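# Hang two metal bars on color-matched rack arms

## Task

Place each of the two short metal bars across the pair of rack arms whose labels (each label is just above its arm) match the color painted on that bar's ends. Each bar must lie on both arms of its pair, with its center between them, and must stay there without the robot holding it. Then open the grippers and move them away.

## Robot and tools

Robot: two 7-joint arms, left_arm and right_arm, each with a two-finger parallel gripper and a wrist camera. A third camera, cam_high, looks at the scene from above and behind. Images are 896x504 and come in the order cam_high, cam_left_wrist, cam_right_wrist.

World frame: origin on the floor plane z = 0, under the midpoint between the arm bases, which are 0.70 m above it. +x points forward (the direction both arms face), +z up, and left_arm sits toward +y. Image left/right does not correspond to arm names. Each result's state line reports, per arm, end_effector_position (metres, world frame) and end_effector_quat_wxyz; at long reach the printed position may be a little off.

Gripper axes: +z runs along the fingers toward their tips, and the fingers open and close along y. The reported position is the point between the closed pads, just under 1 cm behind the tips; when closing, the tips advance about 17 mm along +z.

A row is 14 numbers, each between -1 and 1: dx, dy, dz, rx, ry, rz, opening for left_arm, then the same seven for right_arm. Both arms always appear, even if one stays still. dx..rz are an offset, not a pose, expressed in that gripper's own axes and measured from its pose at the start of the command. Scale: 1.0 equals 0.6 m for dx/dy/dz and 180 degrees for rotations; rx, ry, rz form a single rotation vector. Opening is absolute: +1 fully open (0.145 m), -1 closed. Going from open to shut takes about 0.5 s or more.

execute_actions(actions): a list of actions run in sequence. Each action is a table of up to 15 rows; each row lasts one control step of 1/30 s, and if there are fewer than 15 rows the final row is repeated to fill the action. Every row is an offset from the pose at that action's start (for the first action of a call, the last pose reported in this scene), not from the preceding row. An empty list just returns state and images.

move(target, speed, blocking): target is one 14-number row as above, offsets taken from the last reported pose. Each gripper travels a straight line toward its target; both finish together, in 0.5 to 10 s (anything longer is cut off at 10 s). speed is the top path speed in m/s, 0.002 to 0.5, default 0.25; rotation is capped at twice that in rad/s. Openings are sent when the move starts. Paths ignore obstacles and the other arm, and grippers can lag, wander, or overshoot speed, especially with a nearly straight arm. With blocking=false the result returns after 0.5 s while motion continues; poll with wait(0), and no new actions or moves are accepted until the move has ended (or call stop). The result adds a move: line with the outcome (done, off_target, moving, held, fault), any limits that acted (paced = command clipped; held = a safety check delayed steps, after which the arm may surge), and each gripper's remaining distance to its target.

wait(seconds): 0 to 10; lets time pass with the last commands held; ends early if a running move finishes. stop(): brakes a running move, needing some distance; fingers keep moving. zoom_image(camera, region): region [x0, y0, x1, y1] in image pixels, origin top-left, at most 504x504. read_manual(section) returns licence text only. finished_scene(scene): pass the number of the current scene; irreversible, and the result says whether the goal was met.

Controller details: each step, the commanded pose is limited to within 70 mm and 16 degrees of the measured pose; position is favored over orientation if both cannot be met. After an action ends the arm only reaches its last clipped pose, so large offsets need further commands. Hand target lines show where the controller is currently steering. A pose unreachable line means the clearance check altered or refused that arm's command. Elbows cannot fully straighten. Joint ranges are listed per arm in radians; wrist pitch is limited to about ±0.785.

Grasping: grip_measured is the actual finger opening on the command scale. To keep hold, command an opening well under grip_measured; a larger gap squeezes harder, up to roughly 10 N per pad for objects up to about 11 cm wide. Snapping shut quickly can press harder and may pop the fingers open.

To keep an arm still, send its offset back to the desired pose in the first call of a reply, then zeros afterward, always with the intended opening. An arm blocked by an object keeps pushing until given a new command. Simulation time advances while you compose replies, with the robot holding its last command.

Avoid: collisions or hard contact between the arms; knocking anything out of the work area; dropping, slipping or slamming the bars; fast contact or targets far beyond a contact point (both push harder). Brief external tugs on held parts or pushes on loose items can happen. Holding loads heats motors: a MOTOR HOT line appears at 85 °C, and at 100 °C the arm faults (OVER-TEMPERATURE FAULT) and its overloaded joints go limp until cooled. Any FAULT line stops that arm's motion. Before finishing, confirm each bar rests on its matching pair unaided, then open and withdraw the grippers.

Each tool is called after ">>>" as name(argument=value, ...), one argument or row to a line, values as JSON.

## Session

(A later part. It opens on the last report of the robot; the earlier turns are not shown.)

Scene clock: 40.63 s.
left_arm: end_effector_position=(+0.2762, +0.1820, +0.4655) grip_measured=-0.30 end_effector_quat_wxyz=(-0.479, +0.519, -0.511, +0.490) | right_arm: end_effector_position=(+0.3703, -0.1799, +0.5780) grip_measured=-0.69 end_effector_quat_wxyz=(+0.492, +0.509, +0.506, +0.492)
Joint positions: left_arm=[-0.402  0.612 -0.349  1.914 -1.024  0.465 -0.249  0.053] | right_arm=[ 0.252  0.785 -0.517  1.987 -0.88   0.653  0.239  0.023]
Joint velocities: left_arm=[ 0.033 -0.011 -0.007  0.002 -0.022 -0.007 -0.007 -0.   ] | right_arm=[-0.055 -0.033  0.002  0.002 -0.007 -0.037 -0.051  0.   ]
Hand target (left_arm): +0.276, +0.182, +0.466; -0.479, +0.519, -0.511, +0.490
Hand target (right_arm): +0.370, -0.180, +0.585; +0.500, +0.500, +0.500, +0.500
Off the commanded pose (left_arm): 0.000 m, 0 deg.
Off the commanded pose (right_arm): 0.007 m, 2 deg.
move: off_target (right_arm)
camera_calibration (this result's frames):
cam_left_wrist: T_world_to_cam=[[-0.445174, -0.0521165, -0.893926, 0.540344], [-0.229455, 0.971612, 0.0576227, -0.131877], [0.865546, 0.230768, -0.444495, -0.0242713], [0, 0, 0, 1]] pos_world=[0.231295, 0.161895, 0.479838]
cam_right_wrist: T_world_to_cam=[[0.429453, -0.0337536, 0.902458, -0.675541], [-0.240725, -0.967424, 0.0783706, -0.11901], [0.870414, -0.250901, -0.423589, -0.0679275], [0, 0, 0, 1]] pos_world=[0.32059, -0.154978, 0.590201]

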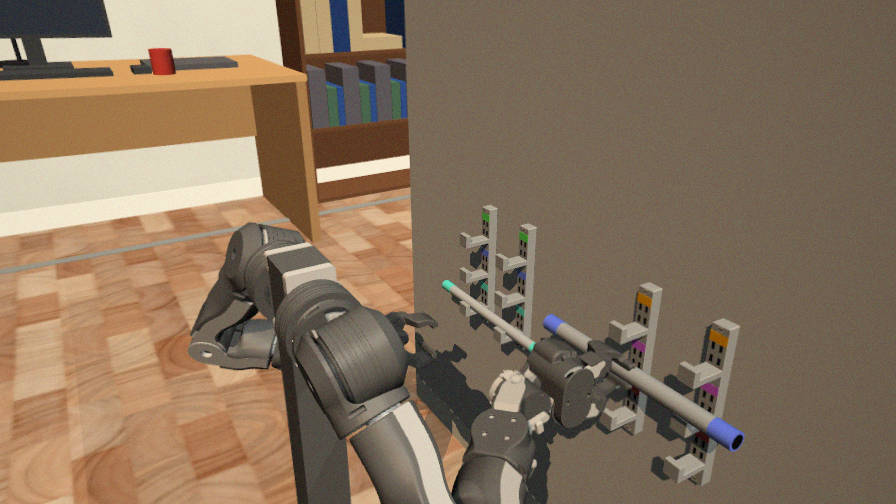

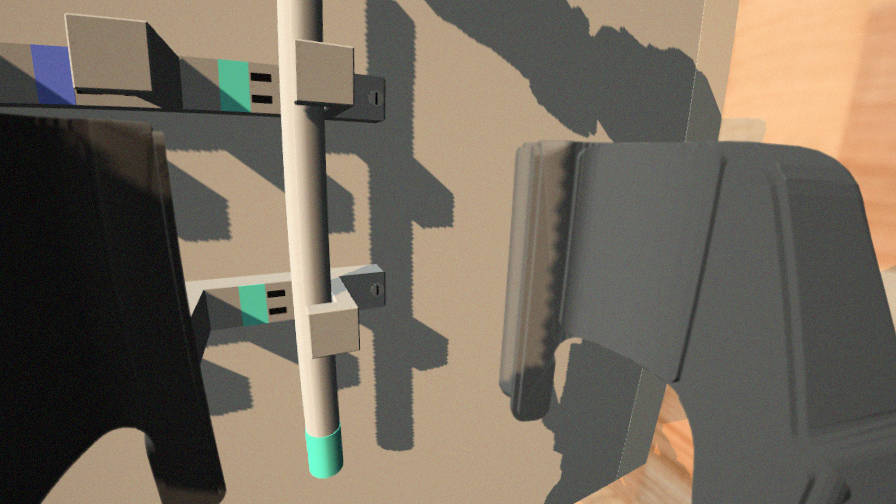

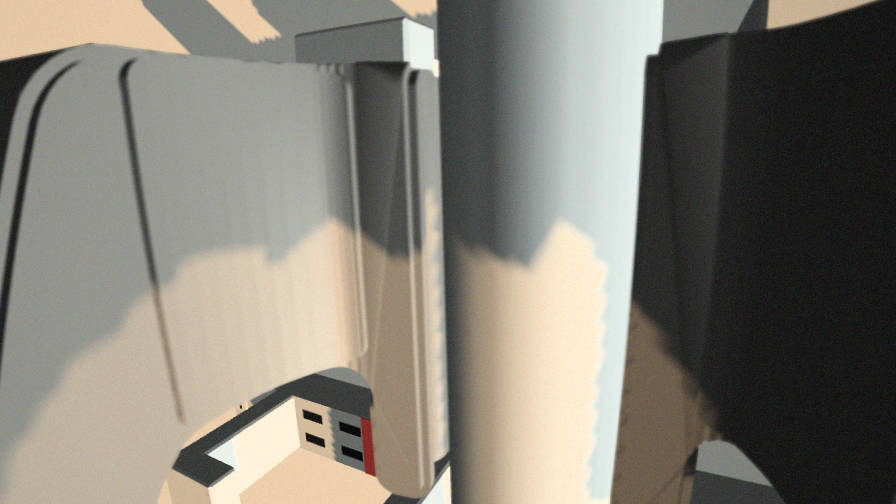

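>>> move(
  target=[0,0,0,0,0,0,-0.3,-0.014,0.008,0,0,0,0,-1],
  speed=0.03,
)

>>> move(
  target=[0,0,0,0,0,0,-0.3,0,0.01,0.085,0,0,0,-1],
  speed=0.04,
)

Scene clock: 41.87 s.
left_arm: end_effector_position=(+0.2762, +0.1820, +0.4655) grip_measured=-0.30 end_effector_quat_wxyz=(-0.479, +0.519, -0.511, +0.490) | right_arm: end_effector_position=(+0.3705, -0.1881, +0.5764) grip_measured=-0.69 end_effector_quat_wxyz=(+0.485, +0.517, +0.511, +0.486)
Joint positions: left_arm=[-0.402  0.612 -0.349  1.914 -1.024  0.465 -0.249  0.053] | right_arm=[ 0.249  0.821 -0.501  1.987 -0.83   0.643  0.244  0.023]
Joint velocities: left_arm=[-0.011 -0.121 -0.012  0.007  0.022 -0.007  0.081  0.   ] | right_arm=[ 0.055  0.077 -0.017  0.012  0.051  0.007 -0.022 -0.   ]
Hand target (left_arm): +0.276, +0.182, +0.466; -0.479, +0.519, -0.511, +0.490
Hand target (right_arm): +0.370, -0.188, +0.583; +0.492, +0.509, +0.507, +0.492
Off the commanded pose (left_arm): 0.000 m, 0 deg.
Off the commanded pose (right_arm): 0.006 m, 2 deg.
move: off_target (right_arm)
camera_calibration (this result's frames):
cam_left_wrist: T_world_to_cam=[[-0.445174, -0.0521165, -0.893926, 0.540344], [-0.229455, 0.971612, 0.0576227, -0.131877], [0.865546, 0.230768, -0.444495, -0.0242713], [0, 0, 0, 1]] pos_world=[0.231295, 0.161895, 0.479838]
cam_right_wrist: T_world_to_cam=[[0.452874, -0.0385261, 0.890742, -0.677287], [-0.240792, -0.967225, 0.0805899, -0.127954], [0.858443, -0.25098, -0.447308, -0.0527348], [0, 0, 0, 1]] pos_world=[0.321185, -0.163089, 0.590011]

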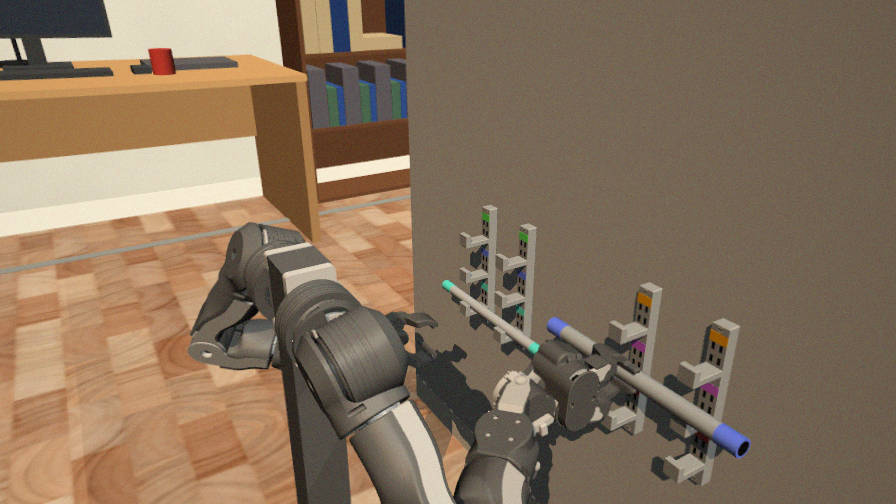

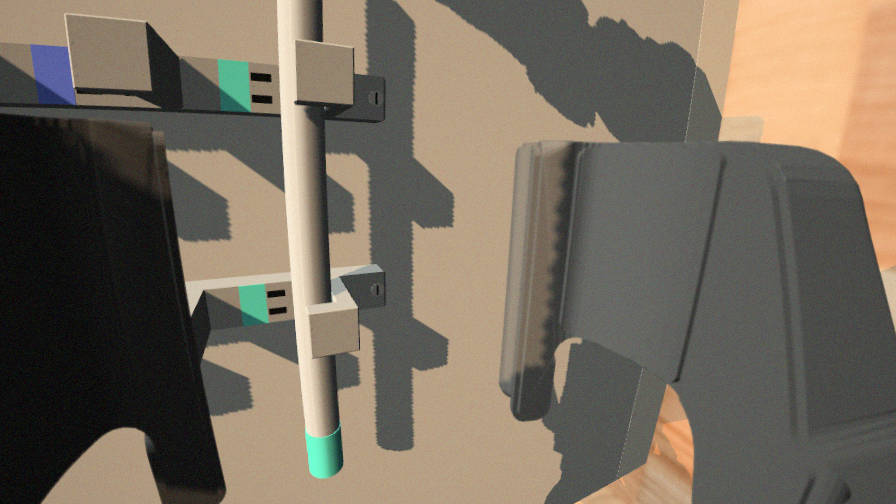

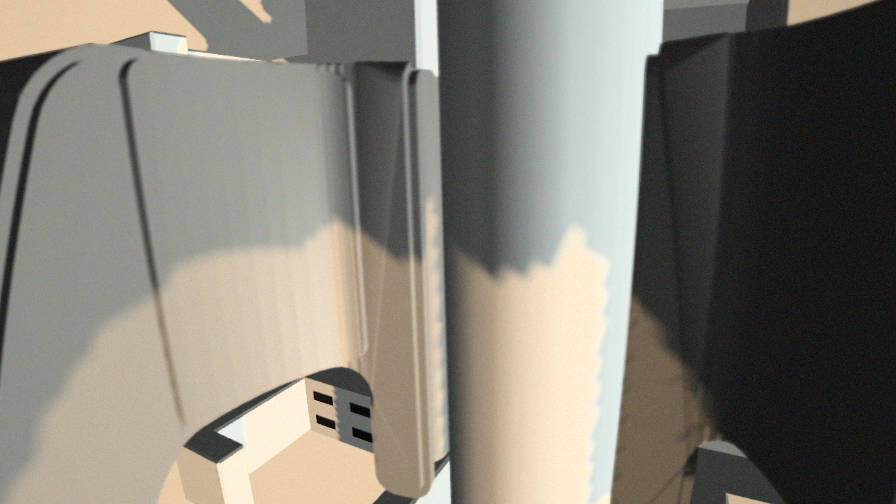

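Scene clock: 43.37 s.
left_arm: end_effector_position=(+0.2762, +0.1820, +0.4655) grip_measured=-0.30 end_effector_quat_wxyz=(-0.479, +0.519, -0.511, +0.490) | right_arm: end_effector_position=(+0.3948, -0.1904, +0.5708) grip_measured=-0.70 end_effector_quat_wxyz=(+0.488, +0.529, +0.513, +0.467)
Joint positions: left_arm=[-0.402  0.612 -0.349  1.914 -1.024  0.465 -0.249  0.053] | right_arm=[ 0.4    0.793 -0.607  1.864 -0.809  0.665  0.265  0.023]
Joint velocities: left_arm=[-0.011  0.011 -0.022 -0.017 -0.007 -0.007 -0.007  0.   ] | right_arm=[ 0.077  0.033 -0.017  0.007  0.022 -0.007 -0.11  -0.   ]
Hand target (left_arm): +0.276, +0.182, +0.466; -0.479, +0.519, -0.511, +0.490
Hand target (right_arm): +0.417, -0.189, +0.580; +0.484, +0.519, +0.510, +0.486
Off the commanded pose (left_arm): 0.000 m, 0 deg.
Off the commanded pose (right_arm): 0.028 m, 3 deg.
move: off_target (right_arm)
camera_calibration (this result's frames):
cam_left_wrist: T_world_to_cam=[[-0.445174, -0.0521165, -0.893926, 0.540344], [-0.229455, 0.971612, 0.0576227, -0.131877], [0.865546, 0.230768, -0.444495, -0.0242713], [0, 0, 0, 1]] pos_world=[0.231295, 0.161895, 0.479838]
cam_right_wrist: T_world_to_cam=[[0.478522, -0.0422676, 0.877058, -0.686433], [-0.269048, -0.957855, 0.100631, -0.122439], [0.835841, -0.284125, -0.469726, -0.0612761], [0, 0, 0, 1]] pos_world=[0.346748, -0.163703, 0.585579]

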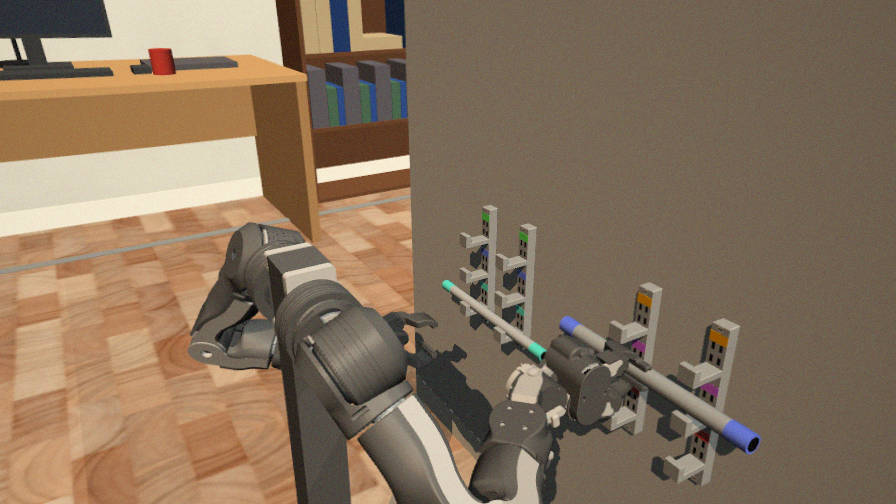

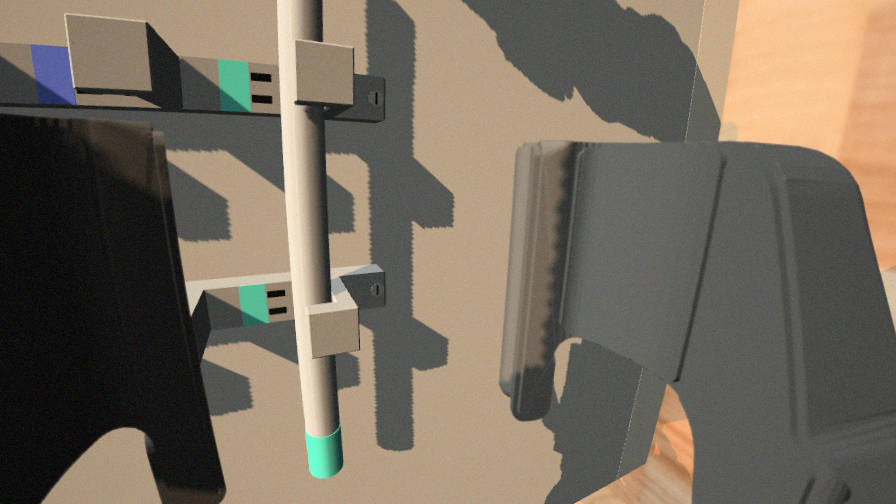

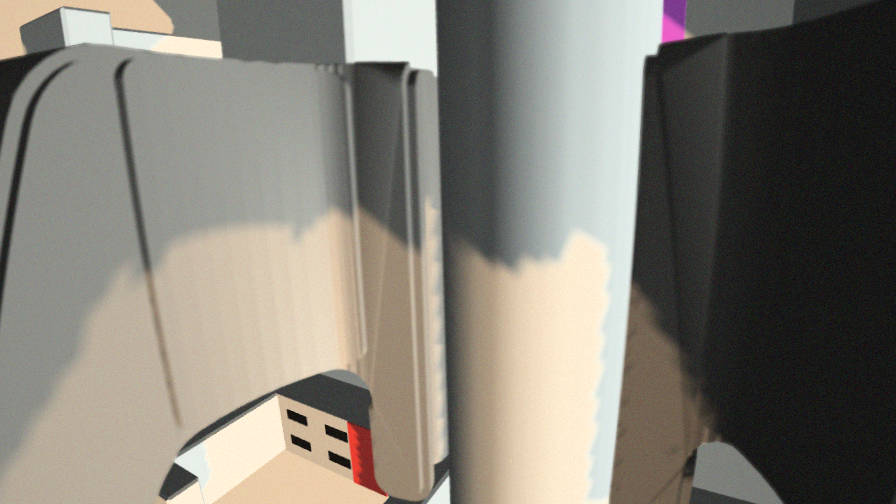

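>>> move(
  target=[0,0,0,0,0,0,-0.3,0,0.012,-0.06,-0.028,0.012,0.002,-1],
  speed=0.05,
)

>>> move(
  target=[0,0,0,0,0,0,-0.3,0,0.165,0,-0.005,0,0,-1],
  speed=0.07,
)

Scene clock: 45.43 s.
left_arm: end_effector_position=(+0.2762, +0.1820, +0.4655) grip_measured=-0.30 end_effector_quat_wxyz=(-0.479, +0.519, -0.511, +0.490) | right_arm: end_effector_position=(+0.3594, -0.1886, +0.5740) grip_measured=-0.69 end_effector_quat_wxyz=(+0.490, +0.509, +0.507, +0.493)
Joint positions: left_arm=[-0.402  0.612 -0.349  1.914 -1.024  0.465 -0.249  0.053] | right_arm=[ 0.2    0.869 -0.521  2.021 -0.789  0.672  0.149  0.023]
Joint velocities: left_arm=[ 0.011  0.077 -0.002 -0.012 -0.051 -0.007  0.022 -0.   ] | right_arm=[ 0.077 -0.055  0.007 -0.022  0.037  0.022  0.007 -0.   ]
Hand target (left_arm): +0.276, +0.182, +0.466; -0.479, +0.519, -0.511, +0.490
Hand target (right_arm): +0.360, -0.189, +0.582; +0.499, +0.500, +0.500, +0.501
Off the commanded pose (left_arm): 0.000 m, 0 deg.
Off the commanded pose (right_arm): 0.007 m, 2 deg.
move: off_target (right_arm)
camera_calibration (this result's frames):
cam_left_wrist: T_world_to_cam=[[-0.445174, -0.0521165, -0.893926, 0.540344], [-0.229455, 0.971612, 0.0576227, -0.131877], [0.865546, 0.230768, -0.444495, -0.0242713], [0, 0, 0, 1]] pos_world=[0.231295, 0.161895, 0.479838]
cam_right_wrist: T_world_to_cam=[[0.430613, -0.0353197, 0.901845, -0.667935], [-0.238624, -0.968132, 0.0760227, -0.129262], [0.87042, -0.247939, -0.425318, -0.0607296], [0, 0, 0, 1]] pos_world=[0.309637, -0.163791, 0.586371]

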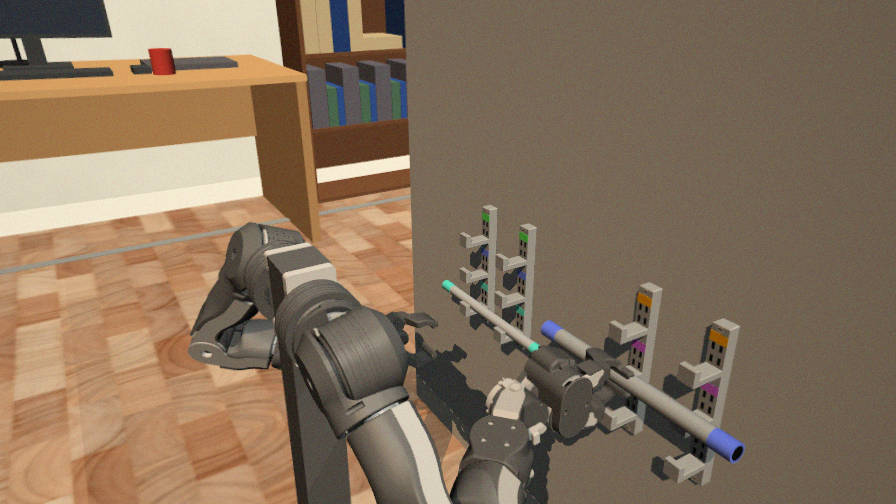

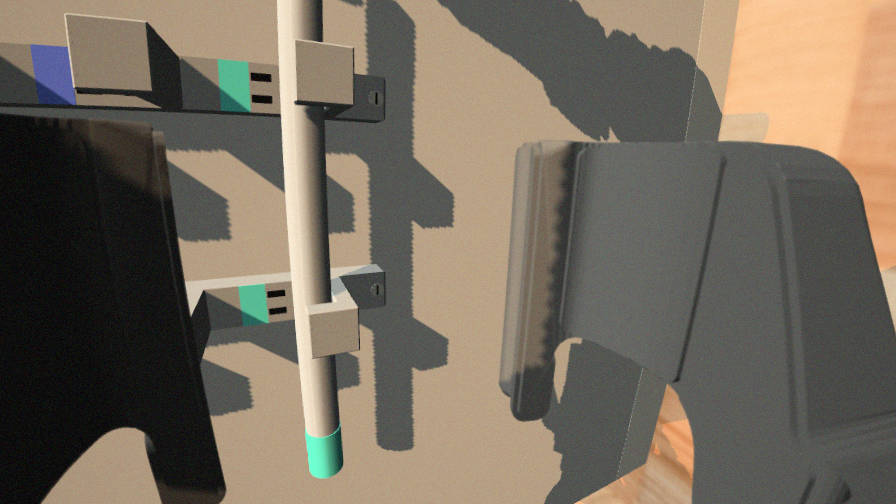

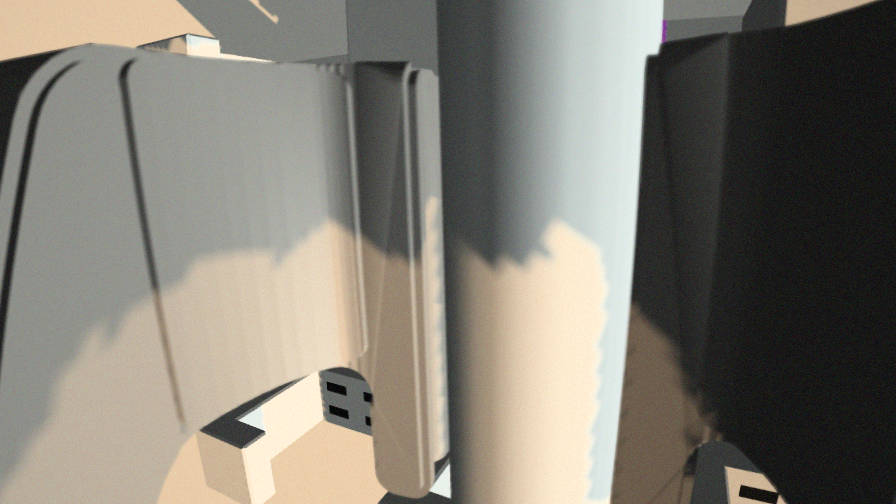

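Scene clock: 47.17 s.
left_arm: end_effector_position=(+0.2762, +0.1820, +0.4655) grip_measured=-0.30 end_effector_quat_wxyz=(-0.479, +0.519, -0.511, +0.490) | right_arm: end_effector_position=(+0.3630, -0.1867, +0.6683) grip_measured=-0.69 end_effector_quat_wxyz=(+0.487, +0.509, +0.508, +0.497)
Joint positions: left_arm=[-0.402  0.612 -0.349  1.914 -1.024  0.465 -0.249  0.053] | right_arm=[ 0.569  0.985 -0.517  2.168 -0.713  0.766  0.548  0.023]
Joint velocities: left_arm=[-0.011 -0.077 -0.022  0.002 -0.007  0.037 -0.051  0.   ] | right_arm=[ 0.011 -0.011  0.012 -0.002  0.007  0.037  0.037  0.   ]
Hand target (left_arm): +0.276, +0.182, +0.466; -0.479, +0.519, -0.511, +0.490
Hand target (right_arm): +0.363, -0.187, +0.672; +0.493, +0.505, +0.504, +0.498
Off the commanded pose (left_arm): 0.000 m, 0 deg.
Off the commanded pose (right_arm): 0.005 m, 1 deg.
move: off_target (right_arm)
camera_calibration (this result's frames):
cam_left_wrist: T_world_to_cam=[[-0.445174, -0.0521165, -0.893926, 0.540344], [-0.229455, 0.971612, 0.0576227, -0.131877], [0.865546, 0.230768, -0.444495, -0.0242713], [0, 0, 0, 1]] pos_world=[0.231295, 0.161895, 0.479838]
cam_right_wrist: T_world_to_cam=[[0.431696, -0.0362991, 0.901288, -0.754686], [-0.230438, -0.970472, 0.0712889, -0.134028], [0.872087, -0.238466, -0.427314, -0.0207953], [0, 0, 0, 1]] pos_world=[0.313046, -0.162424, 0.680859]

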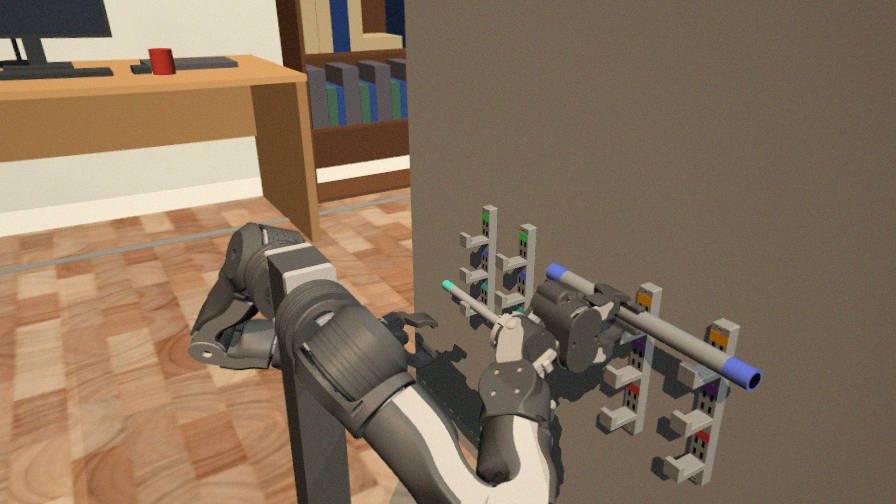

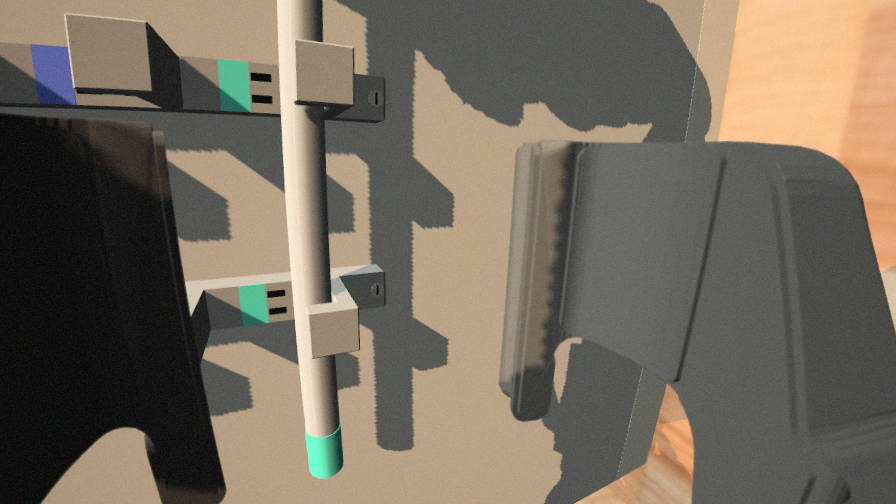

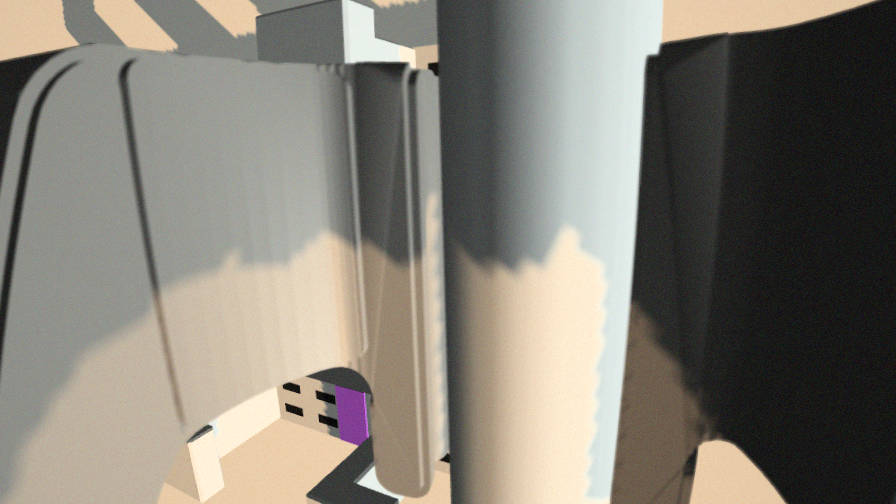

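>>> move(
  target=[0,0,0,0,0,0,-0.3,-0.008,0.008,0.1,-0.005,0,0,-1],
  speed=0.05,
)

>>> move(
  target=[0,0,0,0,0,0,-0.3,0,-0.055,0.004,0,0,0,-1],
  speed=0.03,
)

>>> zoom_image(
  camera="cam_high",
  region=[540,230,800,470],
)

Scene clock: 49.27 s.
left_arm: end_effector_position=(+0.2762, +0.1820, +0.4655) grip_measured=-0.30 end_effector_quat_wxyz=(-0.479, +0.519, -0.511, +0.490) | right_arm: end_effector_position=(+0.4224, -0.1929, +0.6643) grip_measured=-0.69 end_effector_quat_wxyz=(+0.482, +0.518, +0.505, +0.495)
Joint positions: left_arm=[-0.402  0.612 -0.349  1.914 -1.024  0.465 -0.249  0.053] | right_arm=[ 0.734  0.802 -0.571  1.845 -0.754  0.602  0.54   0.023]
Joint velocities: left_arm=[ 0.011  0.143  0.002 -0.002  0.051 -0.007  0.022  0.   ] | right_arm=[-0.011 -0.011  0.022  0.002  0.007 -0.022  0.037 -0.   ]
Hand target (left_arm): +0.276, +0.182, +0.466; -0.479, +0.519, -0.511, +0.490
Hand target (right_arm): +0.423, -0.192, +0.671; +0.491, +0.505, +0.502, +0.501
Off the commanded pose (left_arm): 0.000 m, 0 deg.
Off the commanded pose (right_arm): 0.007 m, 2 deg.
move: off_target (right_arm)
camera_calibration (this result's frames):
cam_left_wrist: T_world_to_cam=[[-0.445174, -0.0521165, -0.893926, 0.540344], [-0.229455, 0.971612, 0.0576227, -0.131877], [0.865546, 0.230768, -0.444495, -0.0242713], [0, 0, 0, 1]] pos_world=[0.231295, 0.161895, 0.479838]
cam_right_wrist: T_world_to_cam=[[0.442843, -0.0532662, 0.895016, -0.780744], [-0.238178, -0.969357, 0.0601569, -0.115129], [0.864385, -0.239813, -0.441959, -0.0630777], [0, 0, 0, 1]] pos_world=[0.372849, -0.168316, 0.677826]

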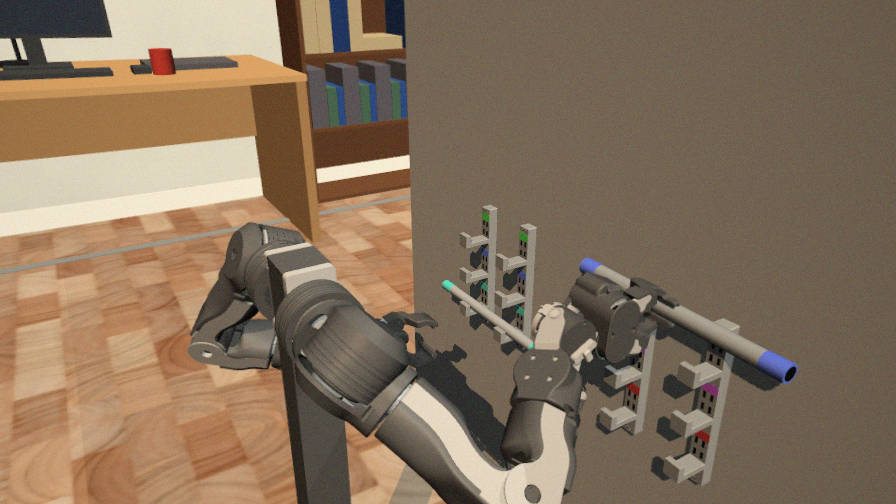

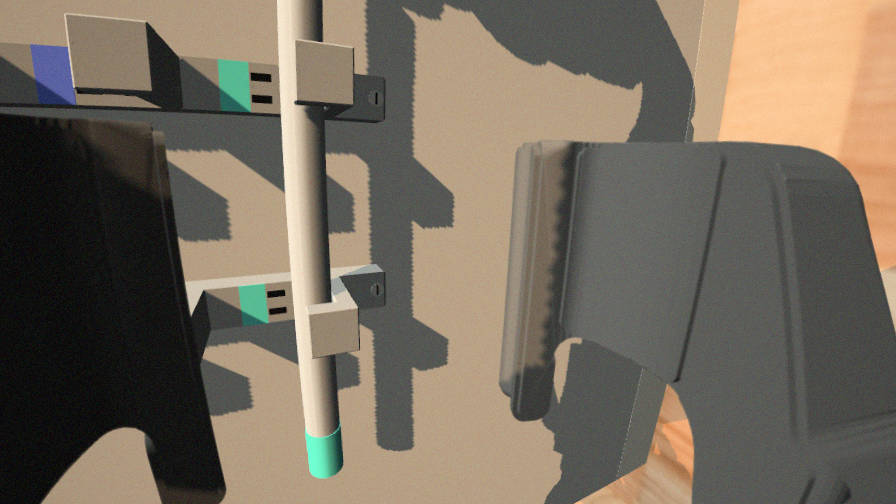

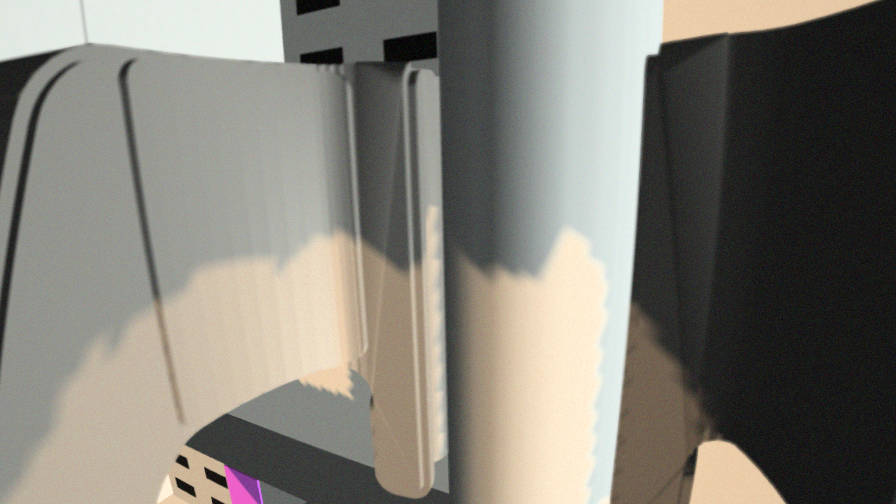

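Scene clock: 50.60 s.
left_arm: end_effector_position=(+0.2762, +0.1820, +0.4655) grip_measured=-0.30 end_effector_quat_wxyz=(-0.479, +0.519, -0.511, +0.490) | right_arm: end_effector_position=(+0.4225, -0.1935, +0.6275) grip_measured=-0.69 end_effector_quat_wxyz=(+0.476, +0.526, +0.507, +0.489)
Joint positions: left_arm=[-0.402  0.612 -0.349  1.914 -1.024  0.465 -0.249  0.053] | right_arm=[ 0.621  0.779 -0.571  1.812 -0.761  0.59   0.433  0.023]
Joint velocities: left_arm=[-0.077 -0.077 -0.037 -0.002  0.007 -0.037 -0.095  0.   ] | right_arm=[-0.077 -0.011  0.007 -0.007 -0.037 -0.037 -0.007 -0.   ]
Hand target (left_arm): +0.276, +0.182, +0.466; -0.479, +0.519, -0.511, +0.490
Hand target (right_arm): +0.423, -0.193, +0.632; +0.482, +0.518, +0.505, +0.494
Off the commanded pose (left_arm): 0.000 m, 0 deg.
Off the commanded pose (right_arm): 0.004 m, 1 deg.
move: off_target (right_arm)
camera_calibration (this result's frames):
cam_left_wrist: T_world_to_cam=[[-0.445174, -0.0521165, -0.893926, 0.540344], [-0.229455, 0.971612, 0.0576227, -0.131877], [0.865546, 0.230768, -0.444495, -0.0242713], [0, 0, 0, 1]] pos_world=[0.231295, 0.161895, 0.479838]
cam_right_wrist: T_world_to_cam=[[0.461778, -0.0604406, 0.884934, -0.750986], [-0.242569, -0.968249, 0.0604472, -0.111578], [0.853183, -0.242571, -0.461778, -0.0629844], [0, 0, 0, 1]] pos_world=[0.373461, -0.168703, 0.642233]

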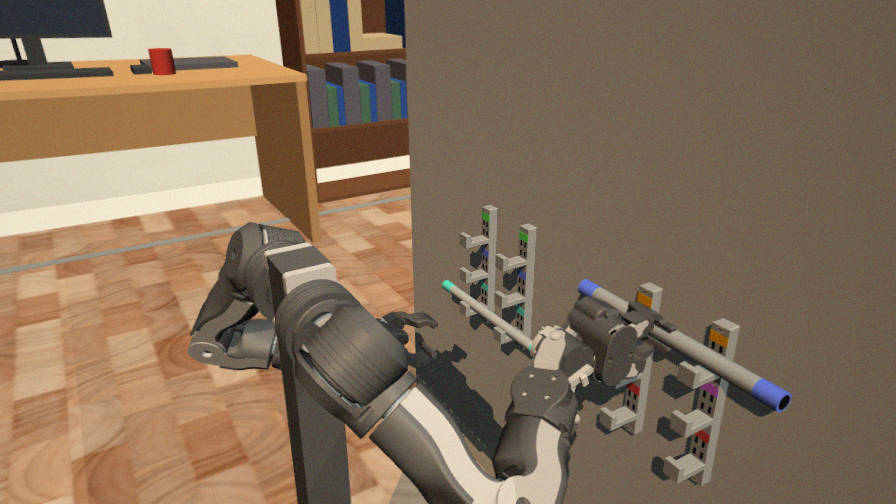

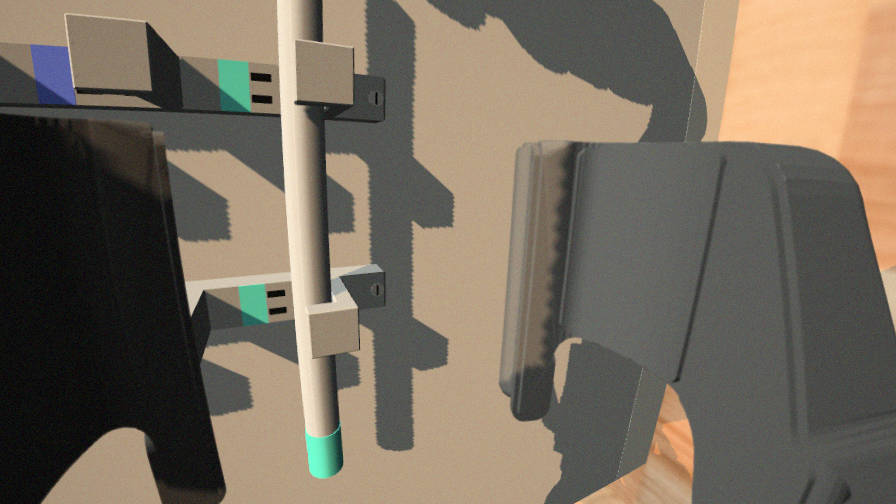

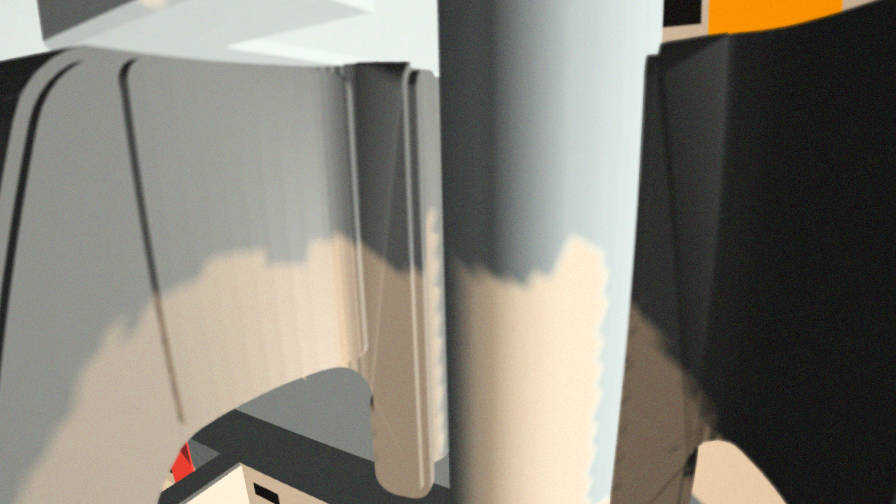

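Region (540, 230, 800, 470) of cam_high's 896x504 image, scaled by 1.938, with more detail than that image has; it fills the top 465 rows of this view, and the rest is white.

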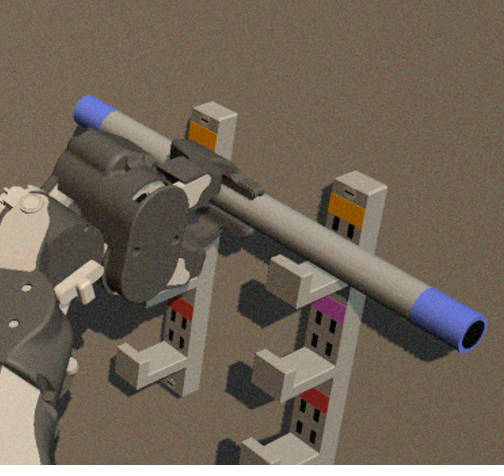

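>>> execute_actions(
  actions=[],
)

>>> zoom_image(
  camera="cam_high",
  region=[500,150,860,470],
)

Scene clock: 52.50 s.
left_arm: end_effector_position=(+0.2762, +0.1820, +0.4655) grip_measured=-0.30 end_effector_quat_wxyz=(-0.479, +0.519, -0.511, +0.490) | right_arm: end_effector_position=(+0.4225, -0.1935, +0.6275) grip_measured=-0.69 end_effector_quat_wxyz=(+0.476, +0.526, +0.507, +0.489)
Joint positions: left_arm=[-0.402  0.612 -0.349  1.914 -1.024  0.465 -0.249  0.053] | right_arm=[ 0.621  0.779 -0.571  1.812 -0.761  0.59   0.433  0.023]
Joint velocities: left_arm=[-0.033  0.011 -0.007  0.002  0.022  0.051  0.051 -0.   ] | right_arm=[-0.055 -0.033  0.002 -0.002  0.037 -0.051  0.066  0.   ]
Hand target (left_arm): +0.276, +0.182, +0.466; -0.479, +0.519, -0.511, +0.490
Hand target (right_arm): +0.423, -0.193, +0.632; +0.482, +0.518, +0.505, +0.494
Off the commanded pose (left_arm): 0.000 m, 0 deg.
Off the commanded pose (right_arm): 0.004 m, 1 deg.
camera_calibration (this result's frames):
cam_left_wrist: T_world_to_cam=[[-0.445174, -0.0521165, -0.893926, 0.540344], [-0.229455, 0.971612, 0.0576227, -0.131877], [0.865546, 0.230768, -0.444495, -0.0242713], [0, 0, 0, 1]] pos_world=[0.231295, 0.161895, 0.479838]
cam_right_wrist: T_world_to_cam=[[0.461778, -0.0604406, 0.884934, -0.750986], [-0.242569, -0.968249, 0.0604472, -0.111578], [0.853183, -0.242571, -0.461778, -0.0629844], [0, 0, 0, 1]] pos_world=[0.373461, -0.168703, 0.642233]

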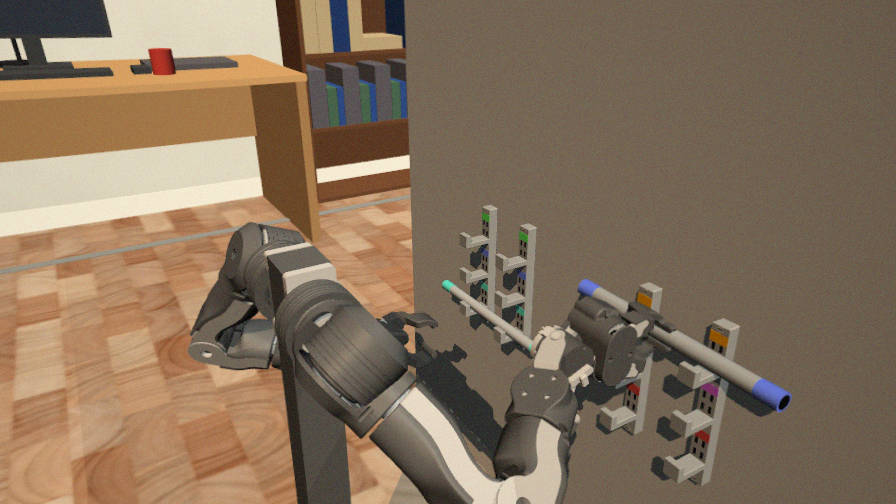

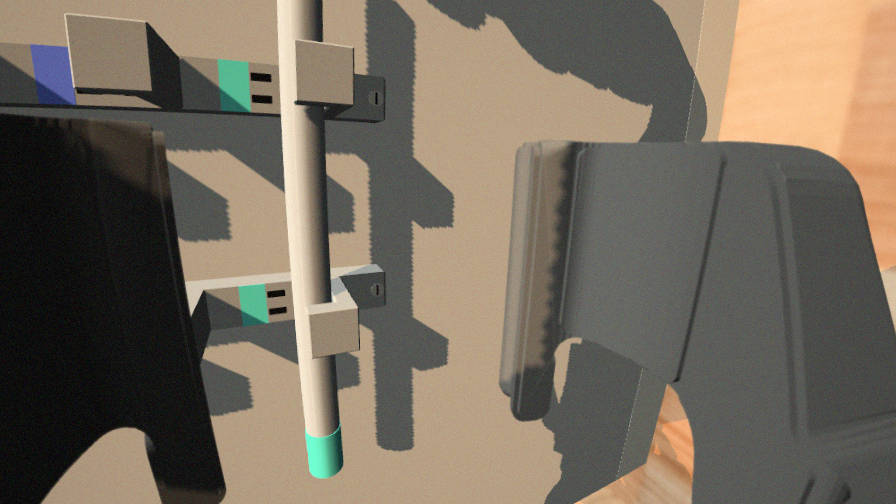

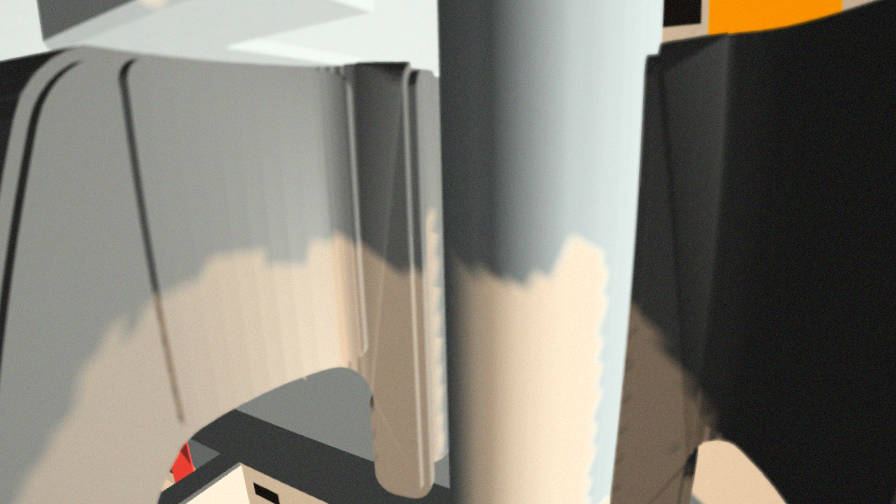

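Region (500, 150, 860, 470) of cam_high's 896x504 image, scaled by 1.400, with more detail than that image has.

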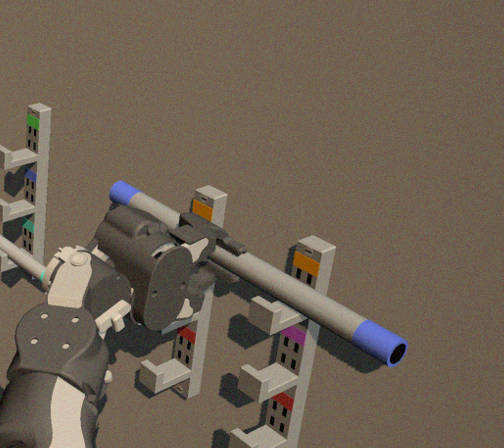

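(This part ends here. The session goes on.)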